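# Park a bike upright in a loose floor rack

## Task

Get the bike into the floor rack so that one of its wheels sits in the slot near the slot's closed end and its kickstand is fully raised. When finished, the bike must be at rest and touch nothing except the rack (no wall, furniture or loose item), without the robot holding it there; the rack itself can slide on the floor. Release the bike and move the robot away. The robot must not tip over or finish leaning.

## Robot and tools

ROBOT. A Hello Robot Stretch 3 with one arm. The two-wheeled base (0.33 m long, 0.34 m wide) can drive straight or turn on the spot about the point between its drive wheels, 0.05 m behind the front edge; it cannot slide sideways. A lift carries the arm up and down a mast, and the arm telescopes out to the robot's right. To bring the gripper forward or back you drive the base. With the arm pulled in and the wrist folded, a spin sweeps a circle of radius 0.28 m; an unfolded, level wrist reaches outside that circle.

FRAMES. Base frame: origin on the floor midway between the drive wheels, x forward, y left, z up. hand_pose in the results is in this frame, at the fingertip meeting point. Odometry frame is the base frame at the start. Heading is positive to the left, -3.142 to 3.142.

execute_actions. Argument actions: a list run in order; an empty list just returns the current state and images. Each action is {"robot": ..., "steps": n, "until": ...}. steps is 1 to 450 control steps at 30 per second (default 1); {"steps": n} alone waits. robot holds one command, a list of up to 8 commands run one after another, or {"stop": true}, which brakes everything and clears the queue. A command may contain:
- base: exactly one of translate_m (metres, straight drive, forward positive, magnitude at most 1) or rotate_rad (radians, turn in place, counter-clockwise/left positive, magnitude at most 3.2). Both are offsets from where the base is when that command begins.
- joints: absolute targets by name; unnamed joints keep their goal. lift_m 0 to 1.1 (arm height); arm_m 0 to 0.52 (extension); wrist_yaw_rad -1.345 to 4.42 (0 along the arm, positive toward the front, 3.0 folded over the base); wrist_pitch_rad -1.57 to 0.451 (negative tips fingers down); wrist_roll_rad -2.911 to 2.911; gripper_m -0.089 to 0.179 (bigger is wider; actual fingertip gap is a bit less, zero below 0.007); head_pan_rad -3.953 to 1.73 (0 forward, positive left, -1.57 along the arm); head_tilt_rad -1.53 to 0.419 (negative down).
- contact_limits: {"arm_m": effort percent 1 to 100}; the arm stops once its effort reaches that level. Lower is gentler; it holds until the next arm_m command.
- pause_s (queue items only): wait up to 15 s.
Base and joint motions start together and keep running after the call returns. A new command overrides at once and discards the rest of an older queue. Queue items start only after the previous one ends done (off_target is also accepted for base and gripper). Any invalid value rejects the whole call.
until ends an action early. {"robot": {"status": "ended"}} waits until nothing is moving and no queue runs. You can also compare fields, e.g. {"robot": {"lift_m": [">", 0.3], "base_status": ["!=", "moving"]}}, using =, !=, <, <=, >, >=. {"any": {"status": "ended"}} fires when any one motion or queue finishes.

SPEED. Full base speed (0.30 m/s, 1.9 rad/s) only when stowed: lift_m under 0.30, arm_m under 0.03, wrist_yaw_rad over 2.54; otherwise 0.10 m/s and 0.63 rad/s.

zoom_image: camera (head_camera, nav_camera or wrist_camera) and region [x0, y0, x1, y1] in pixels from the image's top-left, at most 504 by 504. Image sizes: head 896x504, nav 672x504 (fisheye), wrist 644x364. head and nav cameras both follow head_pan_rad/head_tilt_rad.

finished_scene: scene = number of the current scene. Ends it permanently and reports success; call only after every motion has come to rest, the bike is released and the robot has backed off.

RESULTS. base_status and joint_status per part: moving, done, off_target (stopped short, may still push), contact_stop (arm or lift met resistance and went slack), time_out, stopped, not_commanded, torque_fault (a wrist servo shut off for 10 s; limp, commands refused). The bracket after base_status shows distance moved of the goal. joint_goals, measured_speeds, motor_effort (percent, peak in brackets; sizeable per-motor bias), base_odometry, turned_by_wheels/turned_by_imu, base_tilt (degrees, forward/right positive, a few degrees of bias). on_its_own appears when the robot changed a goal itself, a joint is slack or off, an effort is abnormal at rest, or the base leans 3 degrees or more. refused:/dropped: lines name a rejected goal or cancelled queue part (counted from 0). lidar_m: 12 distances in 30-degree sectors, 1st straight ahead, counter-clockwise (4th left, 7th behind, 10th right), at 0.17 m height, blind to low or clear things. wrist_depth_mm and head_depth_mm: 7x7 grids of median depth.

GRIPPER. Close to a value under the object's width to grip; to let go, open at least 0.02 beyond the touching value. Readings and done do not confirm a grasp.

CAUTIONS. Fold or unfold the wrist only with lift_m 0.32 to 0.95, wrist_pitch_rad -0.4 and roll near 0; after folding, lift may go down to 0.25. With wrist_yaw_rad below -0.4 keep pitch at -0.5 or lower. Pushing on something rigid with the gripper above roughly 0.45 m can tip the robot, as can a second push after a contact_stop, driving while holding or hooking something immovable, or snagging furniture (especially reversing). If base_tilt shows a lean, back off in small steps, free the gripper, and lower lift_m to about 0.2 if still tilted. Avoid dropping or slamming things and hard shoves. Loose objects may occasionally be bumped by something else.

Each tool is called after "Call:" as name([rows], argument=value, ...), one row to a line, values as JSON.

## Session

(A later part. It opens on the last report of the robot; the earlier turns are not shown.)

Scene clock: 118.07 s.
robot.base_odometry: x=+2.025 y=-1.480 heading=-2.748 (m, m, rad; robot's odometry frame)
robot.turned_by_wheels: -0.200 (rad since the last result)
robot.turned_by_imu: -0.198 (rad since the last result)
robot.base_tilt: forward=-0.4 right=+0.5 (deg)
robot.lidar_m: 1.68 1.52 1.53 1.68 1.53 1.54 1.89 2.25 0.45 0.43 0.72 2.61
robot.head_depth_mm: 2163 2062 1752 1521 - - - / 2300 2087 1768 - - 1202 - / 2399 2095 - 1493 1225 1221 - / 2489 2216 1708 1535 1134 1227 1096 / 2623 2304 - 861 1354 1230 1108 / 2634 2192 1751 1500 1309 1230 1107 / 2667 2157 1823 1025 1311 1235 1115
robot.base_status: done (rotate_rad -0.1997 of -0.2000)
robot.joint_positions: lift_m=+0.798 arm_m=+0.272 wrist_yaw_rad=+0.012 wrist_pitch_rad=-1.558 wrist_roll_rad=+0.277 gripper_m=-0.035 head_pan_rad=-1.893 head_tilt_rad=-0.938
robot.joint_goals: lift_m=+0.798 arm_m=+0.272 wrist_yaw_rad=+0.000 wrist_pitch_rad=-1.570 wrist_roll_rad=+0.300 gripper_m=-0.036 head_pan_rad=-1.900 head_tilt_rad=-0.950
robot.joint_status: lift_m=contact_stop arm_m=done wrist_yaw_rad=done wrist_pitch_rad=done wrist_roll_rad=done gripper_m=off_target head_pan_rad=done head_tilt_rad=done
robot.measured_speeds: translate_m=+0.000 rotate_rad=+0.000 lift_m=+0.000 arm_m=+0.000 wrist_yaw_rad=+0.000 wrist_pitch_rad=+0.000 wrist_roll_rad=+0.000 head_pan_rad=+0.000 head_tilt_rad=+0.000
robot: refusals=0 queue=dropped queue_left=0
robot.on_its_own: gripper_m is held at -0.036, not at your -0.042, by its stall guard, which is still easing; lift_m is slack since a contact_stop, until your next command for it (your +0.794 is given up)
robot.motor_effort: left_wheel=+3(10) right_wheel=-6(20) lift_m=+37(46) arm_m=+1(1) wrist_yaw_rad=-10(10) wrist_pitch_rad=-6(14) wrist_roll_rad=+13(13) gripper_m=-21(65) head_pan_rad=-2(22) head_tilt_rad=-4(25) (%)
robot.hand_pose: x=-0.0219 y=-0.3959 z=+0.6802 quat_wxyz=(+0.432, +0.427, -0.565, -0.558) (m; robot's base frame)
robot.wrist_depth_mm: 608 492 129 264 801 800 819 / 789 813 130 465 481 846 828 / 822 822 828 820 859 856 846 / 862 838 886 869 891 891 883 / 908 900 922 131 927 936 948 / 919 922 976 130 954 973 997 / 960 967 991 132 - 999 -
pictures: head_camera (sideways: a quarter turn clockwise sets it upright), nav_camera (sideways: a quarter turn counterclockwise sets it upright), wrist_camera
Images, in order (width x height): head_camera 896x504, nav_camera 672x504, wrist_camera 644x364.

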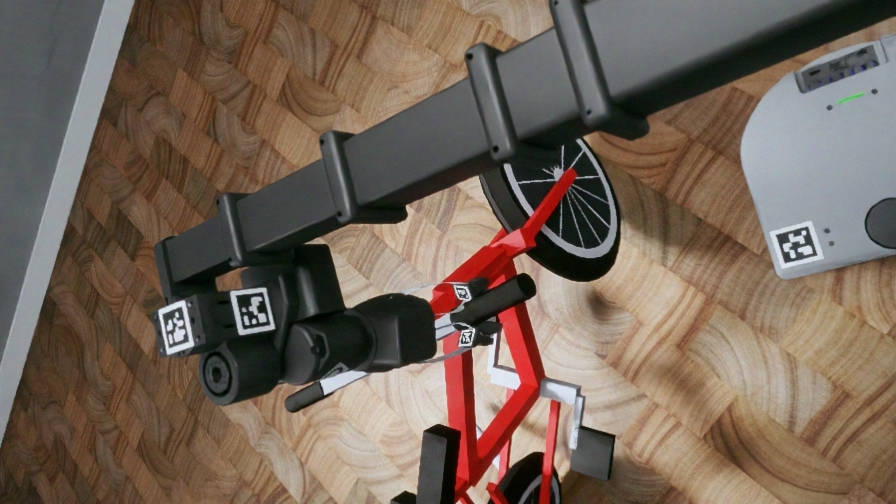

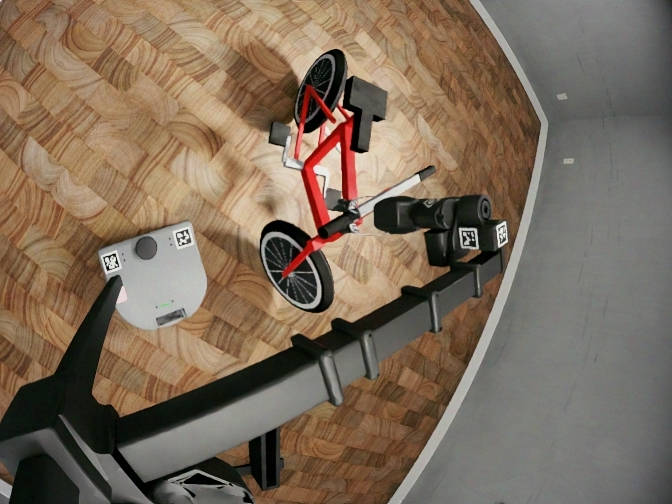

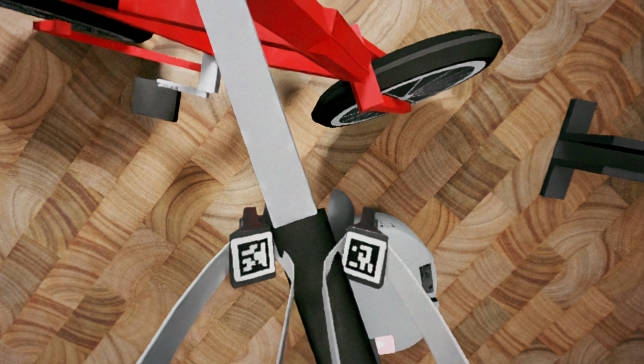

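Call:
execute_actions(actions=[])

Scene clock: 119.17 s.
robot.base_odometry: x=+2.025 y=-1.480 heading=-2.748 (m, m, rad; robot's odometry frame)
robot.turned_by_wheels: +0.000 (rad since the last result)
robot.turned_by_imu: +0.000 (rad since the last result)
robot.base_tilt: forward=-0.4 right=+0.5 (deg)
robot.lidar_m: 1.68 1.52 1.53 1.69 1.53 1.54 1.88 2.25 0.45 0.43 0.73 2.60
robot.head_depth_mm: 2146 2060 1748 1523 - - - / 2293 2058 1770 - - 1208 - / 2392 2092 - 1502 1222 1227 - / 2513 2226 1694 1559 1139 1221 1090 / 2587 2298 - 862 1346 1228 1107 / 2636 2187 1766 1502 1316 1232 1112 / 2645 2161 1839 1028 1318 1235 1116
robot.base_status: done (rotate_rad -0.1997 of -0.2000)
robot.joint_positions: lift_m=+0.798 arm_m=+0.272 wrist_yaw_rad=+0.012 wrist_pitch_rad=-1.558 wrist_roll_rad=+0.277 gripper_m=-0.032 head_pan_rad=-1.893 head_tilt_rad=-0.938
robot.joint_goals: lift_m=+0.798 arm_m=+0.272 wrist_yaw_rad=+0.000 wrist_pitch_rad=-1.570 wrist_roll_rad=+0.300 gripper_m=-0.033 head_pan_rad=-1.900 head_tilt_rad=-0.950
robot.joint_status: lift_m=contact_stop arm_m=done wrist_yaw_rad=done wrist_pitch_rad=done wrist_roll_rad=done gripper_m=off_target head_pan_rad=done head_tilt_rad=done
robot.measured_speeds: translate_m=+0.000 rotate_rad=+0.000 lift_m=+0.000 arm_m=+0.000 wrist_yaw_rad=+0.000 wrist_pitch_rad=+0.000 wrist_roll_rad=+0.000 head_pan_rad=+0.000 head_tilt_rad=+0.000
robot: refusals=0 queue=dropped queue_left=0
robot.on_its_own: gripper_m is held at -0.033, not at your -0.042, by its stall guard, which is not easing now; lift_m is slack since a contact_stop, until your next command for it (your +0.794 is given up)
robot.motor_effort: left_wheel=+3(3) right_wheel=-6(6) lift_m=+37(36) arm_m=+2(1) wrist_yaw_rad=-10(10) wrist_pitch_rad=-6(6) wrist_roll_rad=+13(13) gripper_m=-20(21) head_pan_rad=-2(3) head_tilt_rad=-5(6) (%)
robot.hand_pose: x=-0.0219 y=-0.3959 z=+0.6802 quat_wxyz=(+0.432, +0.427, -0.565, -0.558) (m; robot's base frame)
robot.wrist_depth_mm: 619 498 129 262 792 796 835 / 792 802 130 463 484 833 841 / 838 841 845 850 862 853 868 / 876 888 878 914 893 901 896 / 889 905 898 130 905 914 933 / 918 931 958 130 969 991 964 / 954 970 963 132 982 - -
pictures: head_camera (sideways: a quarter turn clockwise sets it upright), nav_camera (sideways: a quarter turn counterclockwise sets it upright), wrist_camera
Images, in order (width x height): head_camera 896x504, nav_camera 672x504, wrist_camera 644x364.

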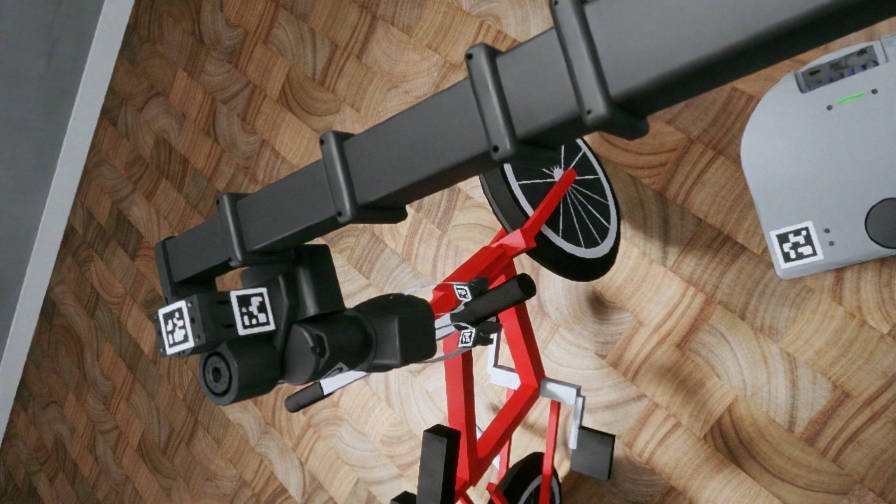

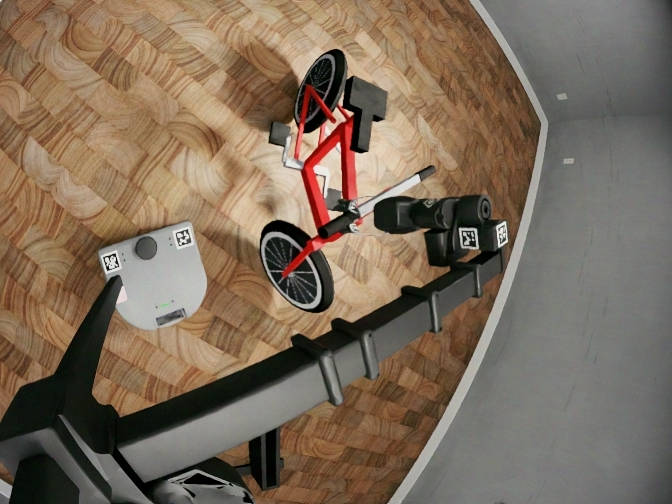

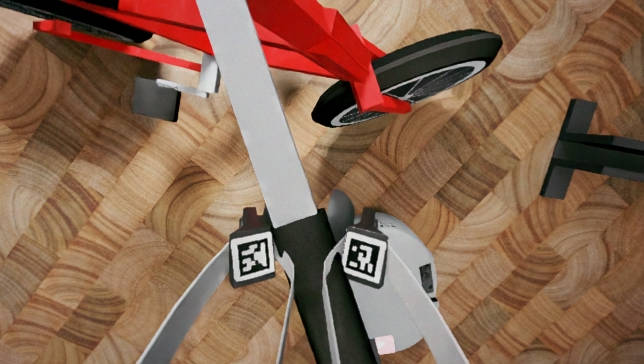

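Call:
execute_actions([
  {"robot": {"joints": {"arm_m": 0.35, "lift_m": 0.805, "gripper_m": -0.04}}, "steps": 120, "until": {"robot": {"arm_m_status": ["!=", "moving"]}}},
  {"steps": 10},
])

Scene clock: 124.23 s.
robot.base_odometry: x=+2.025 y=-1.480 heading=-2.748 (m, m, rad; robot's odometry frame)
robot.turned_by_wheels: +0.000 (rad since the last result)
robot.turned_by_imu: -0.001 (rad since the last result)
robot.base_tilt: forward=-0.4 right=+0.4 (deg)
robot.lidar_m: 1.67 1.52 1.54 1.69 1.53 1.54 1.89 2.25 0.48 0.46 0.75 2.61
robot.head_depth_mm: 2151 2057 1759 1522 - - - / 2280 2085 1777 - - 1213 - / 2386 2113 - 1512 1226 1217 - / 2514 - 1738 1516 1176 1227 1093 / 2625 - 1786 1081 1368 1223 1104 / 2628 2101 1784 1506 1337 1233 1114 / 2665 2170 1812 1068 1314 1233 1113
robot.base_status: done (rotate_rad -0.1998 of -0.2000)
robot.joint_positions: lift_m=+0.805 arm_m=+0.350 wrist_yaw_rad=+0.006 wrist_pitch_rad=-1.539 wrist_roll_rad=+0.285 gripper_m=-0.033 head_pan_rad=-1.893 head_tilt_rad=-0.938
robot.joint_goals: lift_m=+0.805 arm_m=+0.350 wrist_yaw_rad=+0.000 wrist_pitch_rad=-1.570 wrist_roll_rad=+0.300 gripper_m=-0.034 head_pan_rad=-1.900 head_tilt_rad=-0.950
robot.joint_status: lift_m=done arm_m=done wrist_yaw_rad=done wrist_pitch_rad=done wrist_roll_rad=done gripper_m=done head_pan_rad=done head_tilt_rad=done
robot.measured_speeds: translate_m=+0.000 rotate_rad=+0.000 lift_m=+0.000 arm_m=+0.000 wrist_yaw_rad=+0.000 wrist_pitch_rad=+0.000 wrist_roll_rad=+0.000 head_pan_rad=+0.000 head_tilt_rad=+0.000
robot: refusals=0 queue=done queue_left=0
robot.on_its_own: gripper_m is held at -0.034, not at your -0.040, by its stall guard, which is not easing now
robot.motor_effort: left_wheel=+2(4) right_wheel=-4(10) lift_m=+35(61) arm_m=+0(1) wrist_yaw_rad=-5(10) wrist_pitch_rad=-15(18) wrist_roll_rad=+8(13) gripper_m=-20(60) head_pan_rad=-4(2) head_tilt_rad=-6(6) (%)
robot.hand_pose: x=-0.0217 y=-0.4790 z=+0.6869 quat_wxyz=(+0.432, +0.419, -0.573, -0.556) (m; robot's base frame)
robot.wrist_depth_mm: 478 335 319 231 807 836 824 / 819 636 563 301 833 844 857 / 847 838 844 518 594 885 873 / 864 877 874 895 889 914 907 / 891 875 897 130 920 953 966 / 912 940 928 128 945 977 963 / 976 952 981 127 - 994 -
pictures: head_camera (sideways: a quarter turn clockwise sets it upright), nav_camera (sideways: a quarter turn counterclockwise sets it upright), wrist_camera
Images, in order (width x height): head_camera 896x504, nav_camera 672x504, wrist_camera 644x364.

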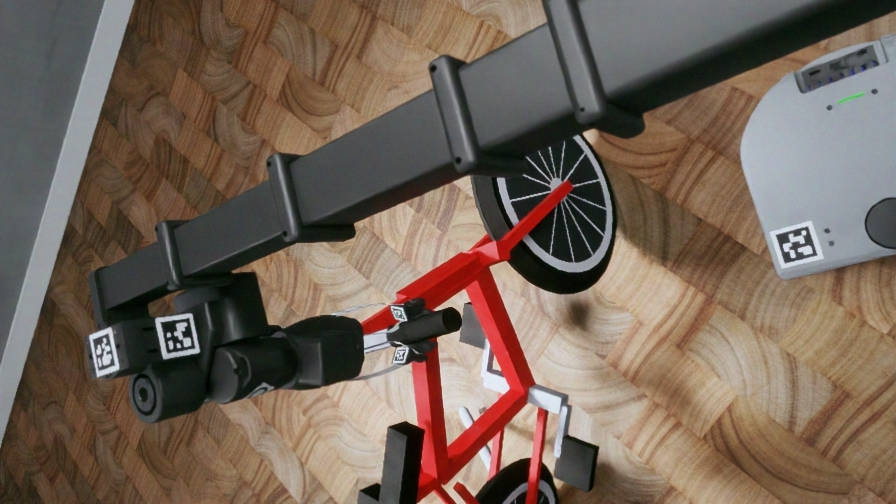

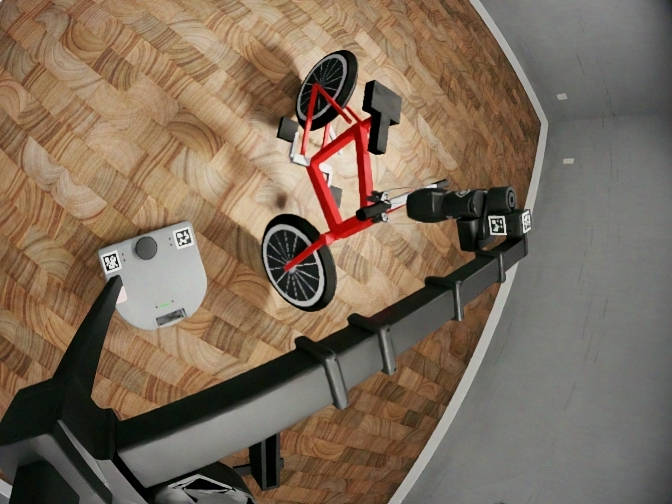

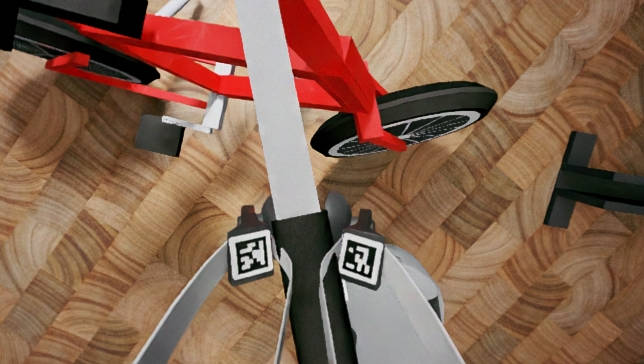

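Call:
execute_actions([
  {"robot": {"joints": {"arm_m": 0.42, "lift_m": 0.806, "gripper_m": -0.042}}, "steps": 120, "until": {"robot": {"arm_m_status": ["!=", "moving"]}}},
  {"steps": 10},
])

Scene clock: 126.23 s.
robot.base_odometry: x=+2.025 y=-1.480 heading=-2.748 (m, m, rad; robot's odometry frame)
robot.turned_by_wheels: +0.000 (rad since the last result)
robot.turned_by_imu: +0.000 (rad since the last result)
robot.base_tilt: forward=-0.5 right=+0.4 (deg)
robot.lidar_m: 1.68 1.52 1.53 1.69 1.53 1.54 1.89 2.25 0.50 0.49 0.78 2.60
robot.head_depth_mm: 2135 2064 1763 1522 - - - / 2308 2095 1767 - - 1217 - / 2380 2136 - 1120 1237 1226 - / 2488 2131 1745 1514 1189 1219 1092 / 2715 2021 1757 1148 1348 1223 1107 / 2773 2085 1775 1294 1354 1223 1108 / 2668 2146 1813 1168 1334 1238 1119
robot.base_status: done (rotate_rad -0.1998 of -0.2000)
robot.joint_positions: lift_m=+0.806 arm_m=+0.420 wrist_yaw_rad=+0.005 wrist_pitch_rad=-1.502 wrist_roll_rad=+0.286 gripper_m=-0.035 head_pan_rad=-1.893 head_tilt_rad=-0.938
robot.joint_goals: lift_m=+0.806 arm_m=+0.420 wrist_yaw_rad=+0.000 wrist_pitch_rad=-1.570 wrist_roll_rad=+0.300 gripper_m=-0.036 head_pan_rad=-1.900 head_tilt_rad=-0.950
robot.joint_status: lift_m=done arm_m=done wrist_yaw_rad=done wrist_pitch_rad=done wrist_roll_rad=done gripper_m=done head_pan_rad=done head_tilt_rad=done
robot.measured_speeds: translate_m=+0.000 rotate_rad=+0.000 lift_m=+0.000 arm_m=+0.000 wrist_yaw_rad=+0.000 wrist_pitch_rad=+0.000 wrist_roll_rad=+0.000 head_pan_rad=+0.000 head_tilt_rad=+0.000
robot: refusals=0 queue=done queue_left=0
robot.on_its_own: gripper_m is held at -0.036, not at your -0.042, by its stall guard, which is not easing now; wrist_pitch_rad is at rest, and its effort (-33) is outside its rest range (-20 to +32)
robot.motor_effort: left_wheel=+2(2) right_wheel=-2(4) lift_m=+35(39) arm_m=-1(2) wrist_yaw_rad=-4(5) wrist_pitch_rad=-33(34) wrist_roll_rad=+8(9) gripper_m=-21(62) head_pan_rad=-2(2) head_tilt_rad=-4(6) (%)
robot.hand_pose: x=-0.0217 y=-0.5585 z=+0.6875 quat_wxyz=(+0.439, +0.410, -0.584, -0.546) (m; robot's base frame)
robot.wrist_depth_mm: 294 303 828 239 823 837 838 / 524 400 348 264 820 856 879 / 844 868 619 352 530 852 865 / 857 850 881 446 878 913 904 / 876 895 886 131 920 934 919 / 945 919 916 127 963 943 956 / 964 954 950 122 - 970 -
pictures: head_camera (sideways: a quarter turn clockwise sets it upright), nav_camera (sideways: a quarter turn counterclockwise sets it upright), wrist_camera
Images, in order (width x height): head_camera 896x504, nav_camera 672x504, wrist_camera 644x364.

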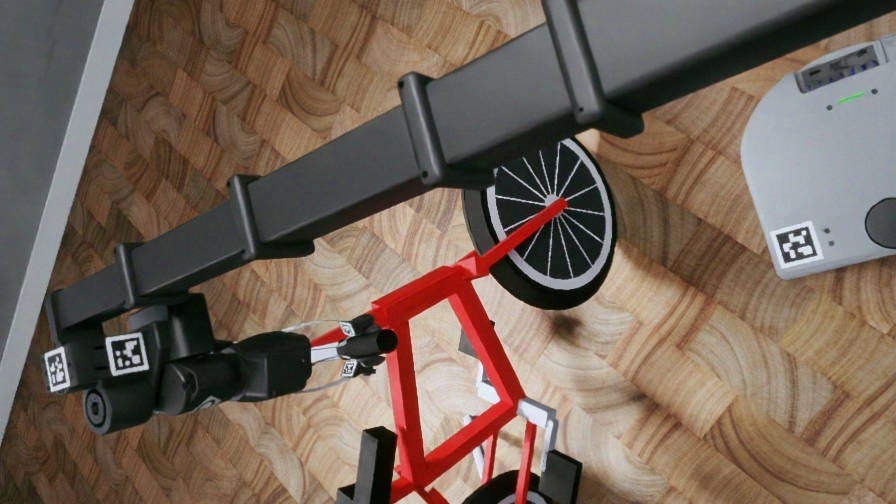

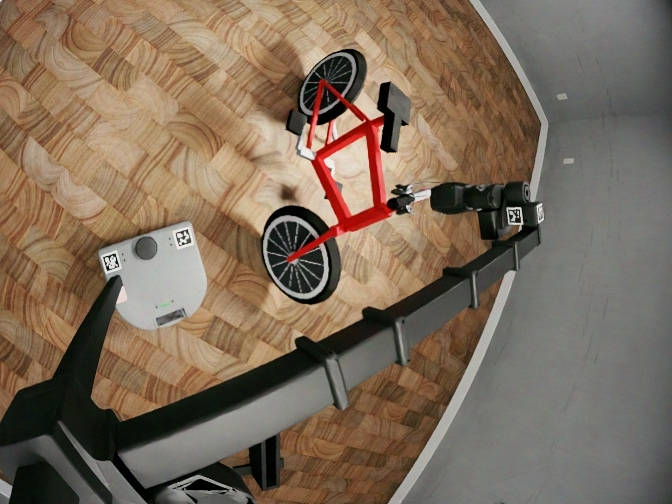

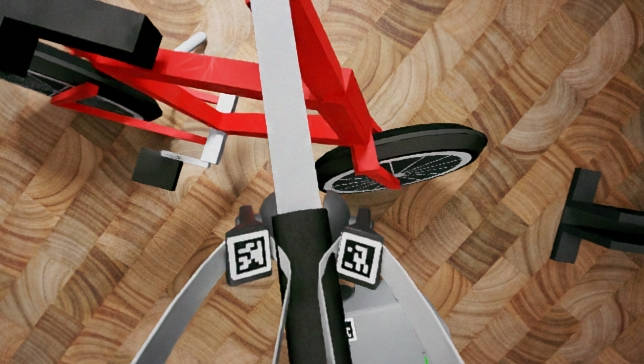

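Call:
execute_actions([
  {"robot": {"joints": {"arm_m": 0.455, "lift_m": 0.806, "gripper_m": -0.04}}, "steps": 120, "until": {"robot": {"arm_m_status": ["!=", "moving"]}}},
  {"steps": 10},
])

Scene clock: 127.90 s.
robot.base_odometry: x=+2.025 y=-1.480 heading=-2.748 (m, m, rad; robot's odometry frame)
robot.turned_by_wheels: +0.000 (rad since the last result)
robot.turned_by_imu: +0.000 (rad since the last result)
robot.base_tilt: forward=-0.4 right=+0.6 (deg)
robot.lidar_m: 1.68 1.52 1.53 1.68 1.52 1.54 1.88 2.26 0.51 0.49 0.79 2.61
robot.head_depth_mm: 2159 2079 1759 1516 - - - / 2285 2079 1762 - - 1206 - / 2374 2118 - 1133 1242 1222 - / 2515 - 1756 1541 1199 1220 1088 / 2647 2038 1772 1330 1333 1232 1110 / 2808 2061 1770 1302 1352 1231 1116 / 2654 2159 1803 1212 1321 1240 1122
robot.base_status: done (rotate_rad -0.1999 of -0.2000)
robot.joint_positions: lift_m=+0.806 arm_m=+0.455 wrist_yaw_rad=+0.005 wrist_pitch_rad=-1.561 wrist_roll_rad=+0.286 gripper_m=-0.034 head_pan_rad=-1.893 head_tilt_rad=-0.938
robot.joint_goals: lift_m=+0.806 arm_m=+0.455 wrist_yaw_rad=+0.000 wrist_pitch_rad=-1.570 wrist_roll_rad=+0.300 gripper_m=-0.034 head_pan_rad=-1.900 head_tilt_rad=-0.950
robot.joint_status: lift_m=done arm_m=done wrist_yaw_rad=done wrist_pitch_rad=done wrist_roll_rad=done gripper_m=done head_pan_rad=done head_tilt_rad=done
robot.measured_speeds: translate_m=+0.000 rotate_rad=+0.000 lift_m=+0.000 arm_m=+0.000 wrist_yaw_rad=+0.000 wrist_pitch_rad=+0.000 wrist_roll_rad=+0.000 head_pan_rad=+0.000 head_tilt_rad=+0.000
robot: refusals=0 queue=done queue_left=0
robot.on_its_own: gripper_m is held at -0.034, not at your -0.040, by its stall guard, which is still easing
robot.motor_effort: left_wheel=+1(2) right_wheel=-1(2) lift_m=+38(32) arm_m=+1(1) wrist_yaw_rad=-4(4) wrist_pitch_rad=-5(34) wrist_roll_rad=+8(7) gripper_m=-11(48) head_pan_rad=-3(2) head_tilt_rad=-6(6) (%)
robot.hand_pose: x=-0.0218 y=-0.5780 z=+0.6882 quat_wxyz=(+0.427, +0.423, -0.567, -0.563) (m; robot's base frame)
robot.wrist_depth_mm: 294 311 779 230 791 796 838 / 524 486 338 267 860 852 852 / 841 849 641 344 524 850 874 / 871 861 895 138 905 903 892 / 912 903 906 131 953 948 967 / 921 985 988 128 987 964 969 / 985 - 960 125 - - -
pictures: head_camera (sideways: a quarter turn clockwise sets it upright), nav_camera (sideways: a quarter turn counterclockwise sets it upright), wrist_camera
Images, in order (width x height): head_camera 896x504, nav_camera 672x504, wrist_camera 644x364.

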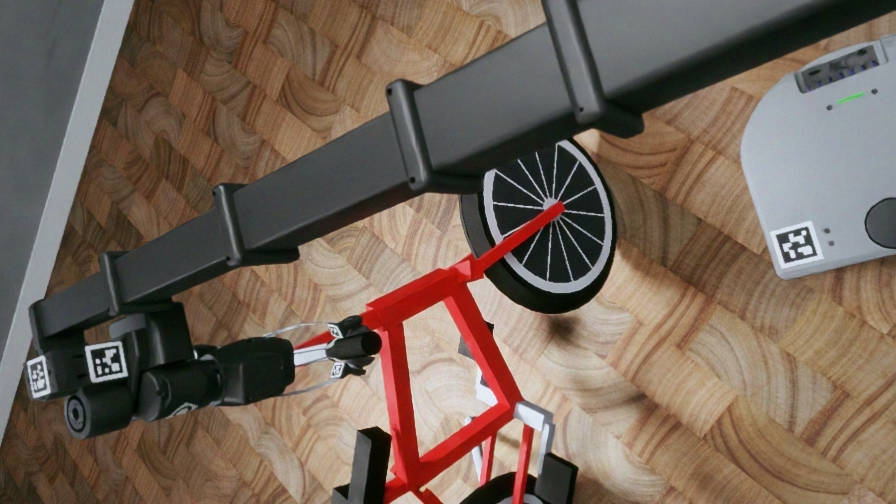

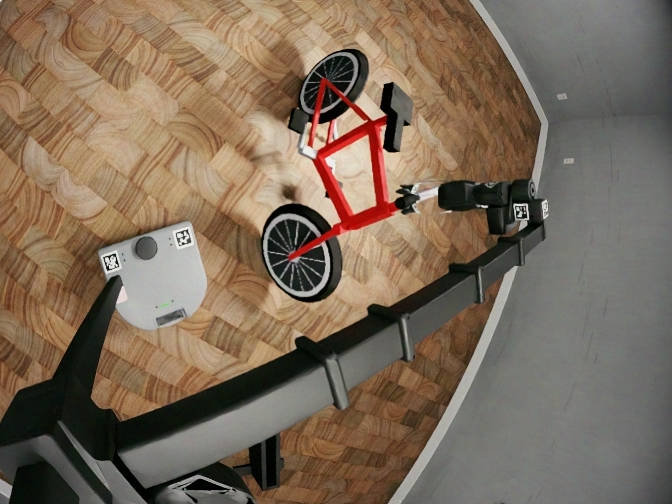

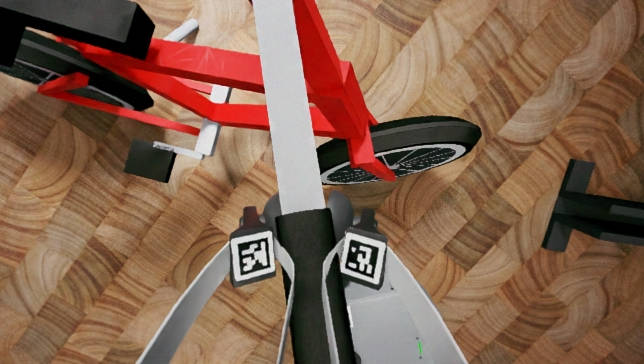

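Call:
execute_actions([
  {"robot": [{"joints": {"gripper_m": 0.11}}, {"joints": {"lift_m": 0.93, "head_pan_rad": -1.3, "head_tilt_rad": -0.95}}, {"joints": {"arm_m": 0.0, "wrist_roll_rad": 0.0, "wrist_pitch_rad": -0.4}}], "steps": 300, "until": {"robot": {"status": "ended"}}},
])

Scene clock: 136.43 s.
robot.base_odometry: x=+2.025 y=-1.480 heading=-2.748 (m, m, rad; robot's odometry frame)
robot.turned_by_wheels: +0.000 (rad since the last result)
robot.turned_by_imu: -0.001 (rad since the last result)
robot.base_tilt: forward=-0.5 right=+0.5 (deg)
robot.lidar_m: 1.67 1.52 1.52 1.68 1.53 1.54 1.89 2.25 0.50 0.48 0.79 2.61
robot.head_depth_mm: 2516 2080 1830 - - 1179 1105 / 2538 2071 1809 1291 1154 1191 1133 / 2564 2089 1096 1455 1356 1220 - / 2605 2101 1154 1373 1364 1212 1121 / 2569 2116 1416 1470 1370 1230 1103 / 2631 2135 1814 1581 1379 1233 1111 / 2681 2154 1797 1568 1377 1231 1119
robot.base_status: done (rotate_rad -0.1999 of -0.2000)
robot.joint_positions: lift_m=+0.930 arm_m=+0.001 wrist_yaw_rad=+0.001 wrist_pitch_rad=-0.421 wrist_roll_rad=+0.006 gripper_m=+0.110 head_pan_rad=-1.307 head_tilt_rad=-0.938
robot.joint_goals: lift_m=+0.930 arm_m=+0.000 wrist_yaw_rad=+0.000 wrist_pitch_rad=-0.400 wrist_roll_rad=+0.000 gripper_m=+0.110 head_pan_rad=-1.300 head_tilt_rad=-0.950
robot.joint_status: lift_m=done arm_m=done wrist_yaw_rad=done wrist_pitch_rad=done wrist_roll_rad=done gripper_m=done head_pan_rad=done head_tilt_rad=done
robot.measured_speeds: translate_m=+0.000 rotate_rad=+0.000 lift_m=+0.000 arm_m=+0.000 wrist_yaw_rad=+0.000 wrist_pitch_rad=+0.000 wrist_roll_rad=+0.000 head_pan_rad=+0.000 head_tilt_rad=+0.000
robot: refusals=0 queue=done queue_left=0
robot.motor_effort: left_wheel=+1(1) right_wheel=-2(2) lift_m=+41(42) arm_m=-2(2) wrist_yaw_rad=-1(4) wrist_pitch_rad=+10(11) wrist_roll_rad=-4(7) gripper_m=+1(82) head_pan_rad=+3(28) head_tilt_rad=-5(8) (%)
robot.hand_pose: x=-0.0213 y=-0.3696 z=+0.9418 quat_wxyz=(+0.690, +0.148, -0.693, -0.148) (m; robot's base frame)
robot.wrist_depth_mm: - - - - - - - / - - - - - - - / - - - - - - - / - - - - - - - / - - 786 - - - - / - 983 - - - - - / - - 868 769 - - -
pictures: head_camera (sideways: a quarter turn clockwise sets it upright), nav_camera (sideways: a quarter turn counterclockwise sets it upright), wrist_camera
Images, in order (width x height): head_camera 896x504, nav_camera 672x504, wrist_camera 644x364.

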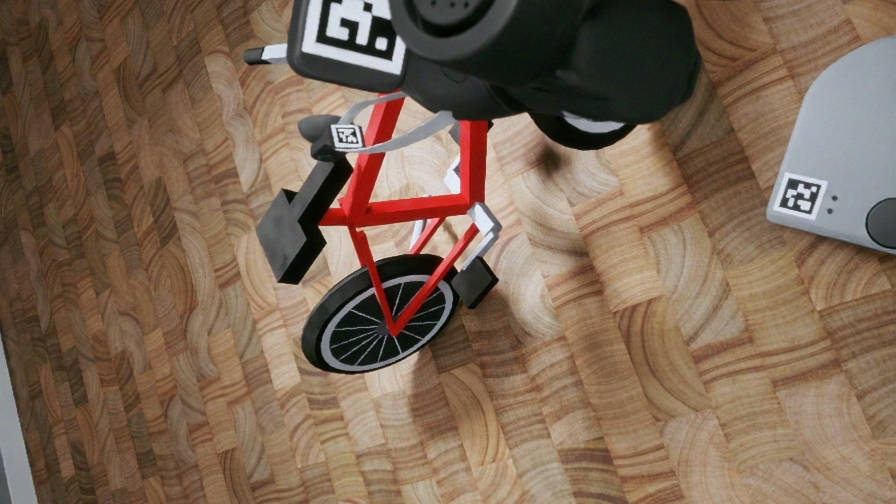

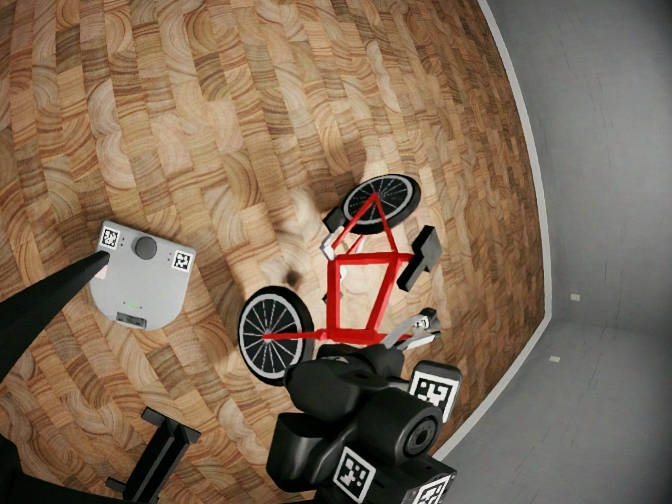

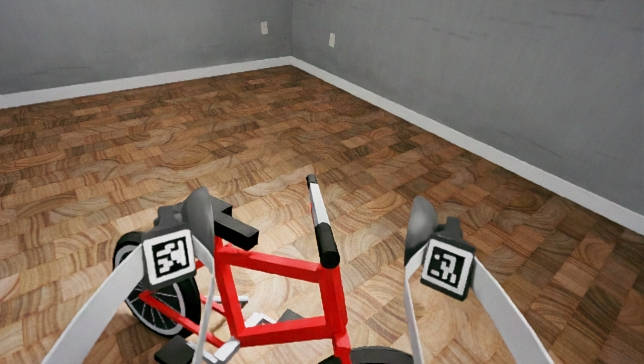

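Call:
execute_actions([
  {"robot": [{"joints": {"wrist_yaw_rad": 3.04, "lift_m": 0.6, "gripper_m": 0.02, "head_pan_rad": -0.9, "head_tilt_rad": -0.8}, "base": {"rotate_rad": -0.508}}, {"joints": {"lift_m": 0.28}, "base": {"translate_m": 0.373}}, {"base": {"translate_m": 1.0}}, {"base": {"rotate_rad": -1.615}}], "steps": 450, "until": {"robot": {"status": "ended"}}},
])

Scene clock: 152.10 s.
robot.base_odometry: x=+0.661 y=-1.323 heading=+1.413 (m, m, rad; robot's odometry frame)
robot.turned_by_wheels: -2.123 (rad since the last result)
robot.turned_by_imu: -2.093 (rad since the last result)
robot.base_tilt: forward=+0.2 right=+0.8 (deg)
robot.lidar_m: 2.78 2.19 1.98 1.73 1.12 1.01 1.02 1.24 2.42 2.82 0.69 0.62
robot.head_depth_mm: 3234 2617 2068 1694 1438 1251 1103 / 3121 2542 1526 1657 1446 1263 1132 / 3059 2651 1464 1460 1428 1269 1139 / 2833 2654 2085 1669 1297 1272 1122 / 2687 2693 2102 1744 1408 1276 1131 / 2543 2675 2125 1756 1470 1275 1134 / 2421 2609 2117 1740 1477 1281 1136
robot.base_status: moving (rotate_rad -1.6148 of -1.6150)
robot.joint_positions: lift_m=+0.280 arm_m=+0.001 wrist_yaw_rad=+3.038 wrist_pitch_rad=-0.420 wrist_roll_rad=+0.006 gripper_m=+0.020 head_pan_rad=-0.907 head_tilt_rad=-0.803
robot.joint_goals: lift_m=+0.280 arm_m=+0.000 wrist_yaw_rad=+3.040 wrist_pitch_rad=-0.400 wrist_roll_rad=+0.000 gripper_m=+0.020 head_pan_rad=-0.900 head_tilt_rad=-0.800
robot.joint_status: lift_m=done arm_m=done wrist_yaw_rad=done wrist_pitch_rad=done wrist_roll_rad=done gripper_m=done head_pan_rad=done head_tilt_rad=done
robot.measured_speeds: translate_m=+0.000 rotate_rad=+0.000 lift_m=+0.000 arm_m=+0.000 wrist_yaw_rad=+0.000 wrist_pitch_rad=+0.000 wrist_roll_rad=+0.000 head_pan_rad=+0.000 head_tilt_rad=+0.000
robot: refusals=0 queue=running queue_left=0
robot.motor_effort: left_wheel=+3(8) right_wheel=-2(8) lift_m=+33(42) arm_m=-2(1) wrist_yaw_rad=+2(3) wrist_pitch_rad=+10(10) wrist_roll_rad=-4(4) gripper_m=+1(79) head_pan_rad=+3(24) head_tilt_rad=+3(16) (%)
robot.hand_pose: x=+0.0019 y=+0.0773 z=+0.2923 quat_wxyz=(+0.184, +0.700, +0.111, +0.681) (m; robot's base frame)
robot.wrist_depth_mm: 905 - - - - - - / 981 - - - - - - / 842 850 908 913 955 - - / 631 660 707 731 742 740 785 / 530 549 - 580 602 611 646 / 463 - - - 506 509 533 / - - - - 430 434 446
pictures: head_camera (sideways: a quarter turn clockwise sets it upright), nav_camera (sideways: a quarter turn counterclockwise sets it upright), wrist_camera
Images, in order (width x height): head_camera 896x504, nav_camera 672x504, wrist_camera 644x364.

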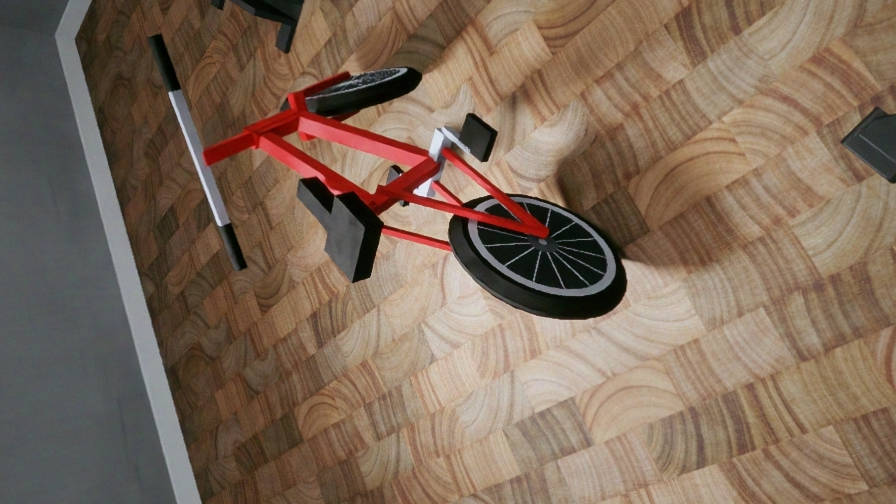

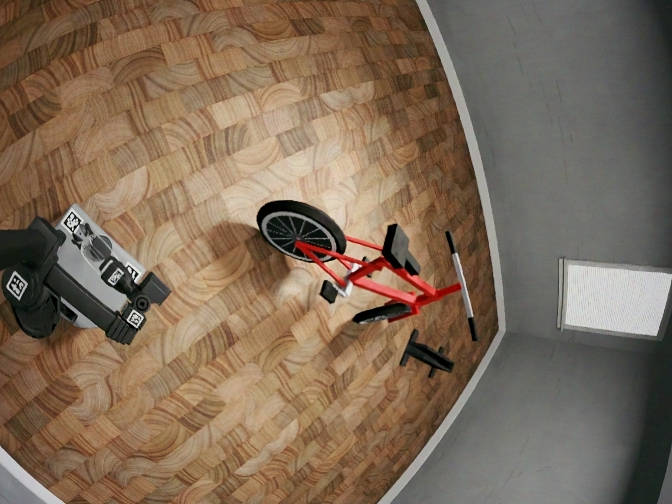

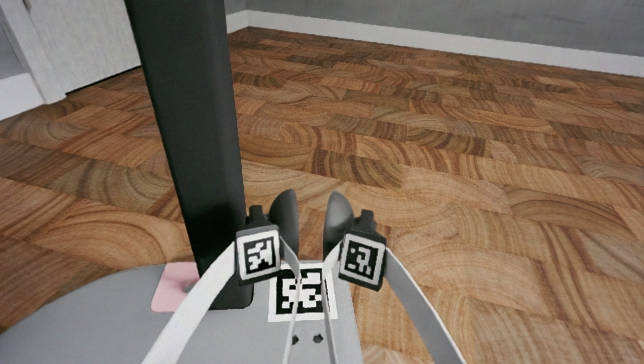

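Call:
execute_actions([
  {"robot": [{"base": {"translate_m": 0.86}}, {"base": {"rotate_rad": -1.457}, "joints": {"head_pan_rad": -0.5, "head_tilt_rad": -0.75}}, {"base": {"translate_m": 0.6}}], "steps": 450, "until": {"robot": {"status": "ended"}}},
])

Scene clock: 162.80 s.
robot.base_odometry: x=+1.395 y=-0.501 heading=-0.044 (m, m, rad; robot's odometry frame)
robot.turned_by_wheels: -1.457 (rad since the last result)
robot.turned_by_imu: -1.432 (rad since the last result)
robot.base_tilt: forward=-0.4 right=+0.4 (deg)
robot.lidar_m: 2.49 1.77 1.68 1.73 2.30 2.22 2.27 2.21 0.39 0.35 0.41 0.42
robot.head_depth_mm: 2250 2550 2222 1767 1484 1254 685 / 2240 2536 2213 1742 1456 1211 1110 / 2249 2562 2219 1800 1183 1293 1138 / 2271 2619 2256 1770 1476 1268 1140 / 2270 2614 2189 1772 1519 1301 1138 / 2279 2628 2280 1817 1528 1305 1147 / 2282 2616 2307 1846 1530 1310 1149
robot.base_status: done (translate_m +0.6000 of +0.6000)
robot.joint_positions: lift_m=+0.280 arm_m=+0.001 wrist_yaw_rad=+3.038 wrist_pitch_rad=-0.420 wrist_roll_rad=+0.006 gripper_m=+0.020 head_pan_rad=-0.507 head_tilt_rad=-0.753
robot.joint_goals: lift_m=+0.280 arm_m=+0.000 wrist_yaw_rad=+3.040 wrist_pitch_rad=-0.400 wrist_roll_rad=+0.000 gripper_m=+0.020 head_pan_rad=-0.500 head_tilt_rad=-0.750
robot.joint_status: lift_m=done arm_m=done wrist_yaw_rad=done wrist_pitch_rad=done wrist_roll_rad=done gripper_m=done head_pan_rad=done head_tilt_rad=done
robot.measured_speeds: translate_m=+0.000 rotate_rad=+0.000 lift_m=+0.000 arm_m=+0.000 wrist_yaw_rad=+0.000 wrist_pitch_rad=+0.000 wrist_roll_rad=+0.000 head_pan_rad=+0.000 head_tilt_rad=+0.000
robot: refusals=0 queue=done queue_left=0
robot.motor_effort: left_wheel=+2(8) right_wheel=-2(8) lift_m=+33(33) arm_m=-1(2) wrist_yaw_rad=+2(2) wrist_pitch_rad=+10(10) wrist_roll_rad=-4(4) gripper_m=+0(1) head_pan_rad=+2(24) head_tilt_rad=+2(10) (%)
robot.hand_pose: x=+0.0018 y=+0.0773 z=+0.2923 quat_wxyz=(+0.184, +0.700, +0.111, +0.681) (m; robot's base frame)
robot.wrist_depth_mm: - - - - - - - / - - - - - - - / 857 852 890 954 965 - - / 647 674 713 734 724 788 795 / 531 550 - 579 603 614 622 / 469 - - - 497 512 528 / - - - - 425 438 448
pictures: head_camera (sideways: a quarter turn clockwise sets it upright), nav_camera (sideways: a quarter turn counterclockwise sets it upright), wrist_camera
Images, in order (width x height): head_camera 896x504, nav_camera 672x504, wrist_camera 644x364.

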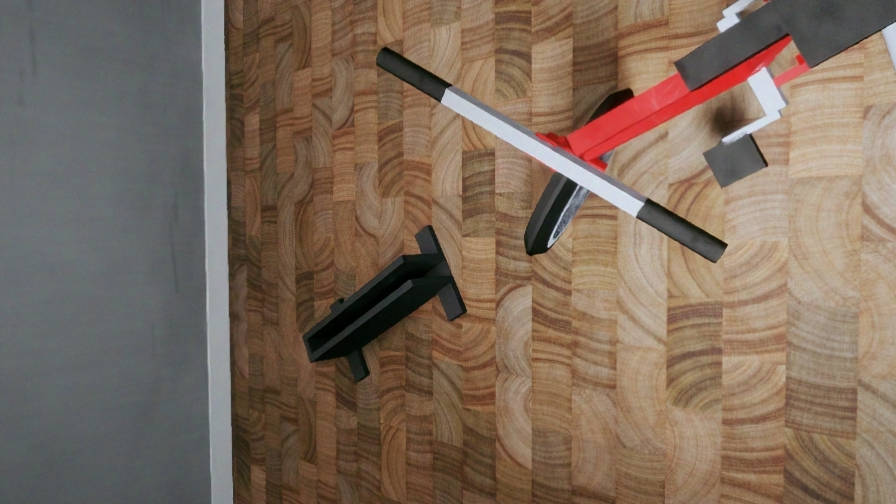

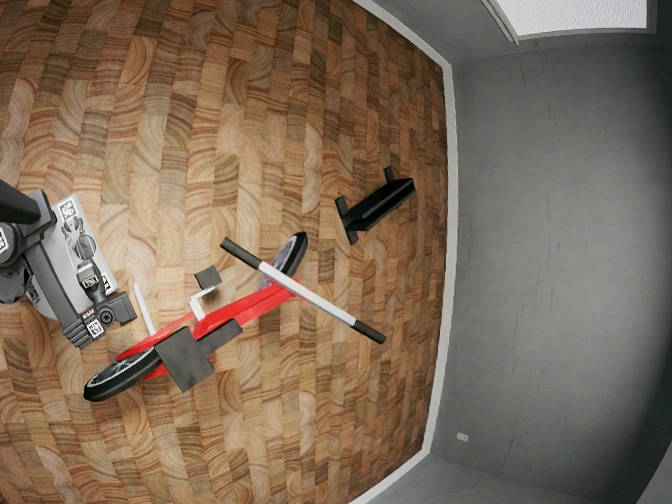

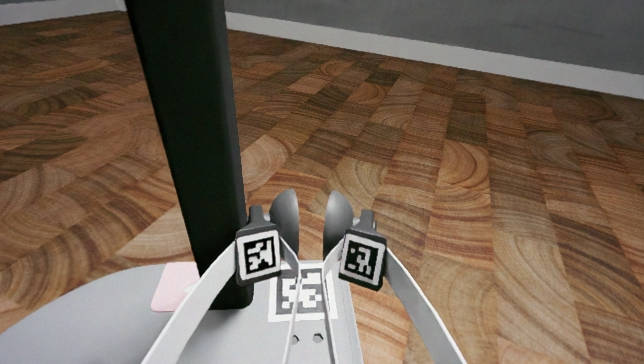

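Call:
zoom_image(camera="head_camera", region=[280, 200, 500, 400])

Call:
zoom_image(camera="head_camera", region=[480, 60, 760, 280])

Region (280, 200, 500, 400) of head_camera's 896x504 image, scaled by 2.291, with more detail than that image has; it fills the top 458 rows of this view, and the rest is white.

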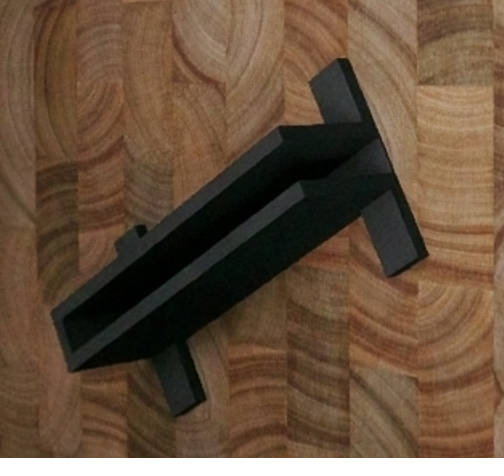

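Region (480, 60, 760, 280) of head_camera's 896x504 image, scaled by 1.800, with more detail than that image has; it fills the top 396 rows of this view, and the rest is white.

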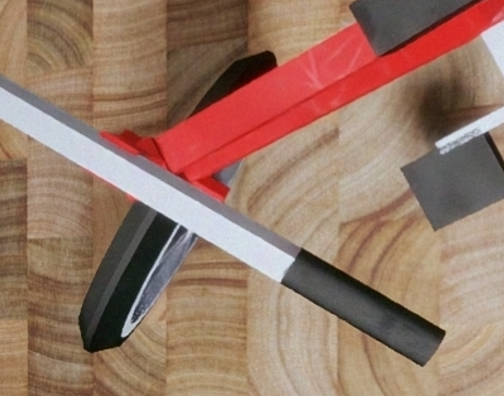

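Call:
execute_actions([
  {"robot": {"joints": {"head_pan_rad": -1.35, "head_tilt_rad": -1.25}}, "steps": 90, "until": {"robot": {"status": "ended"}}},
])

Scene clock: 164.87 s.
robot.base_odometry: x=+1.395 y=-0.501 heading=-0.044 (m, m, rad; robot's odometry frame)
robot.turned_by_wheels: +0.000 (rad since the last result)
robot.turned_by_imu: +0.000 (rad since the last result)
robot.base_tilt: forward=-0.4 right=+0.5 (deg)
robot.lidar_m: 2.50 1.77 1.69 1.73 2.30 2.21 2.28 2.20 0.39 0.35 0.41 0.42
robot.head_depth_mm: 1587 1475 1392 1296 1246 1182 1103 / 1598 1495 1400 1293 1272 - - / 1613 1499 1405 1134 - - - / 1621 1511 1413 1298 1258 1203 1131 / 1616 1523 1419 1329 1267 1195 1145 / 1642 1524 1410 1331 1273 1213 1138 / 1655 1545 996 1336 1281 1210 1146
robot.base_status: done (translate_m +0.6000 of +0.6000)
robot.joint_positions: lift_m=+0.280 arm_m=+0.001 wrist_yaw_rad=+3.038 wrist_pitch_rad=-0.420 wrist_roll_rad=+0.006 gripper_m=+0.020 head_pan_rad=-1.343 head_tilt_rad=-1.234
robot.joint_goals: lift_m=+0.280 arm_m=+0.000 wrist_yaw_rad=+3.040 wrist_pitch_rad=-0.400 wrist_roll_rad=+0.000 gripper_m=+0.020 head_pan_rad=-1.350 head_tilt_rad=-1.250
robot.joint_status: lift_m=done arm_m=done wrist_yaw_rad=done wrist_pitch_rad=done wrist_roll_rad=done gripper_m=done head_pan_rad=done head_tilt_rad=done
robot.measured_speeds: translate_m=+0.000 rotate_rad=+0.000 lift_m=+0.000 arm_m=+0.000 wrist_yaw_rad=+0.000 wrist_pitch_rad=+0.000 wrist_roll_rad=+0.000 head_pan_rad=+0.000 head_tilt_rad=+0.000
robot: refusals=0 queue=done queue_left=0
robot.motor_effort: left_wheel=+1(1) right_wheel=-2(3) lift_m=+33(33) arm_m=-2(1) wrist_yaw_rad=+1(2) wrist_pitch_rad=+10(10) wrist_roll_rad=-4(4) gripper_m=+1(0) head_pan_rad=-3(33) head_tilt_rad=-7(35) (%)
robot.hand_pose: x=+0.0018 y=+0.0773 z=+0.2923 quat_wxyz=(+0.184, +0.700, +0.111, +0.681) (m; robot's base frame)
robot.wrist_depth_mm: - - - - - - - / - - - - - - - / 820 863 882 914 981 - - / 638 671 706 714 745 773 783 / 533 550 - 593 595 603 622 / 469 - - - 500 515 522 / - - - - 429 438 450
pictures: head_camera (sideways: a quarter turn clockwise sets it upright), nav_camera (sideways: a quarter turn counterclockwise sets it upright), wrist_camera
Images, in order (width x height): head_camera 896x504, nav_camera 672x504, wrist_camera 644x364.

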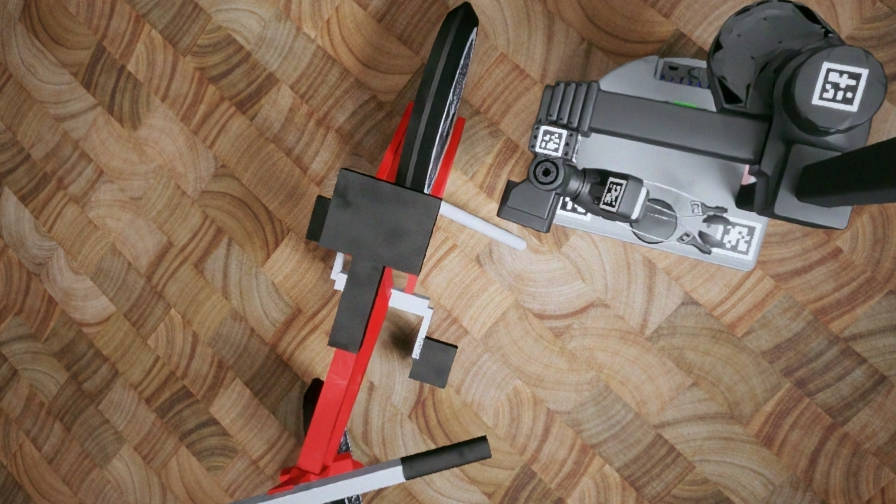

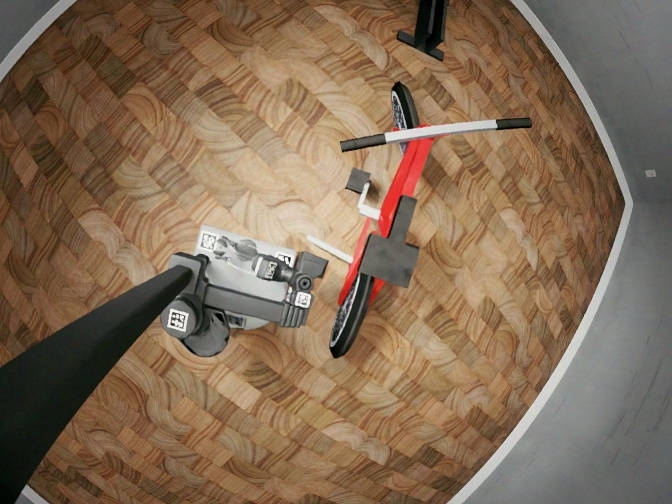

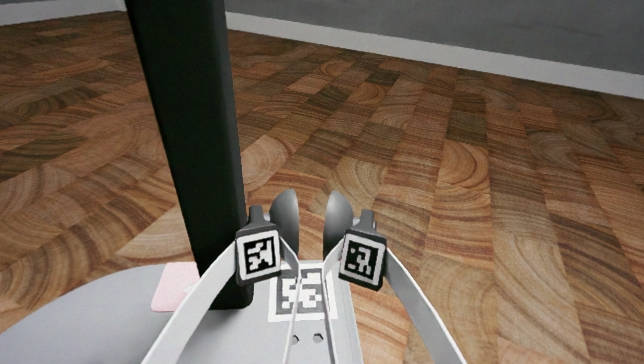

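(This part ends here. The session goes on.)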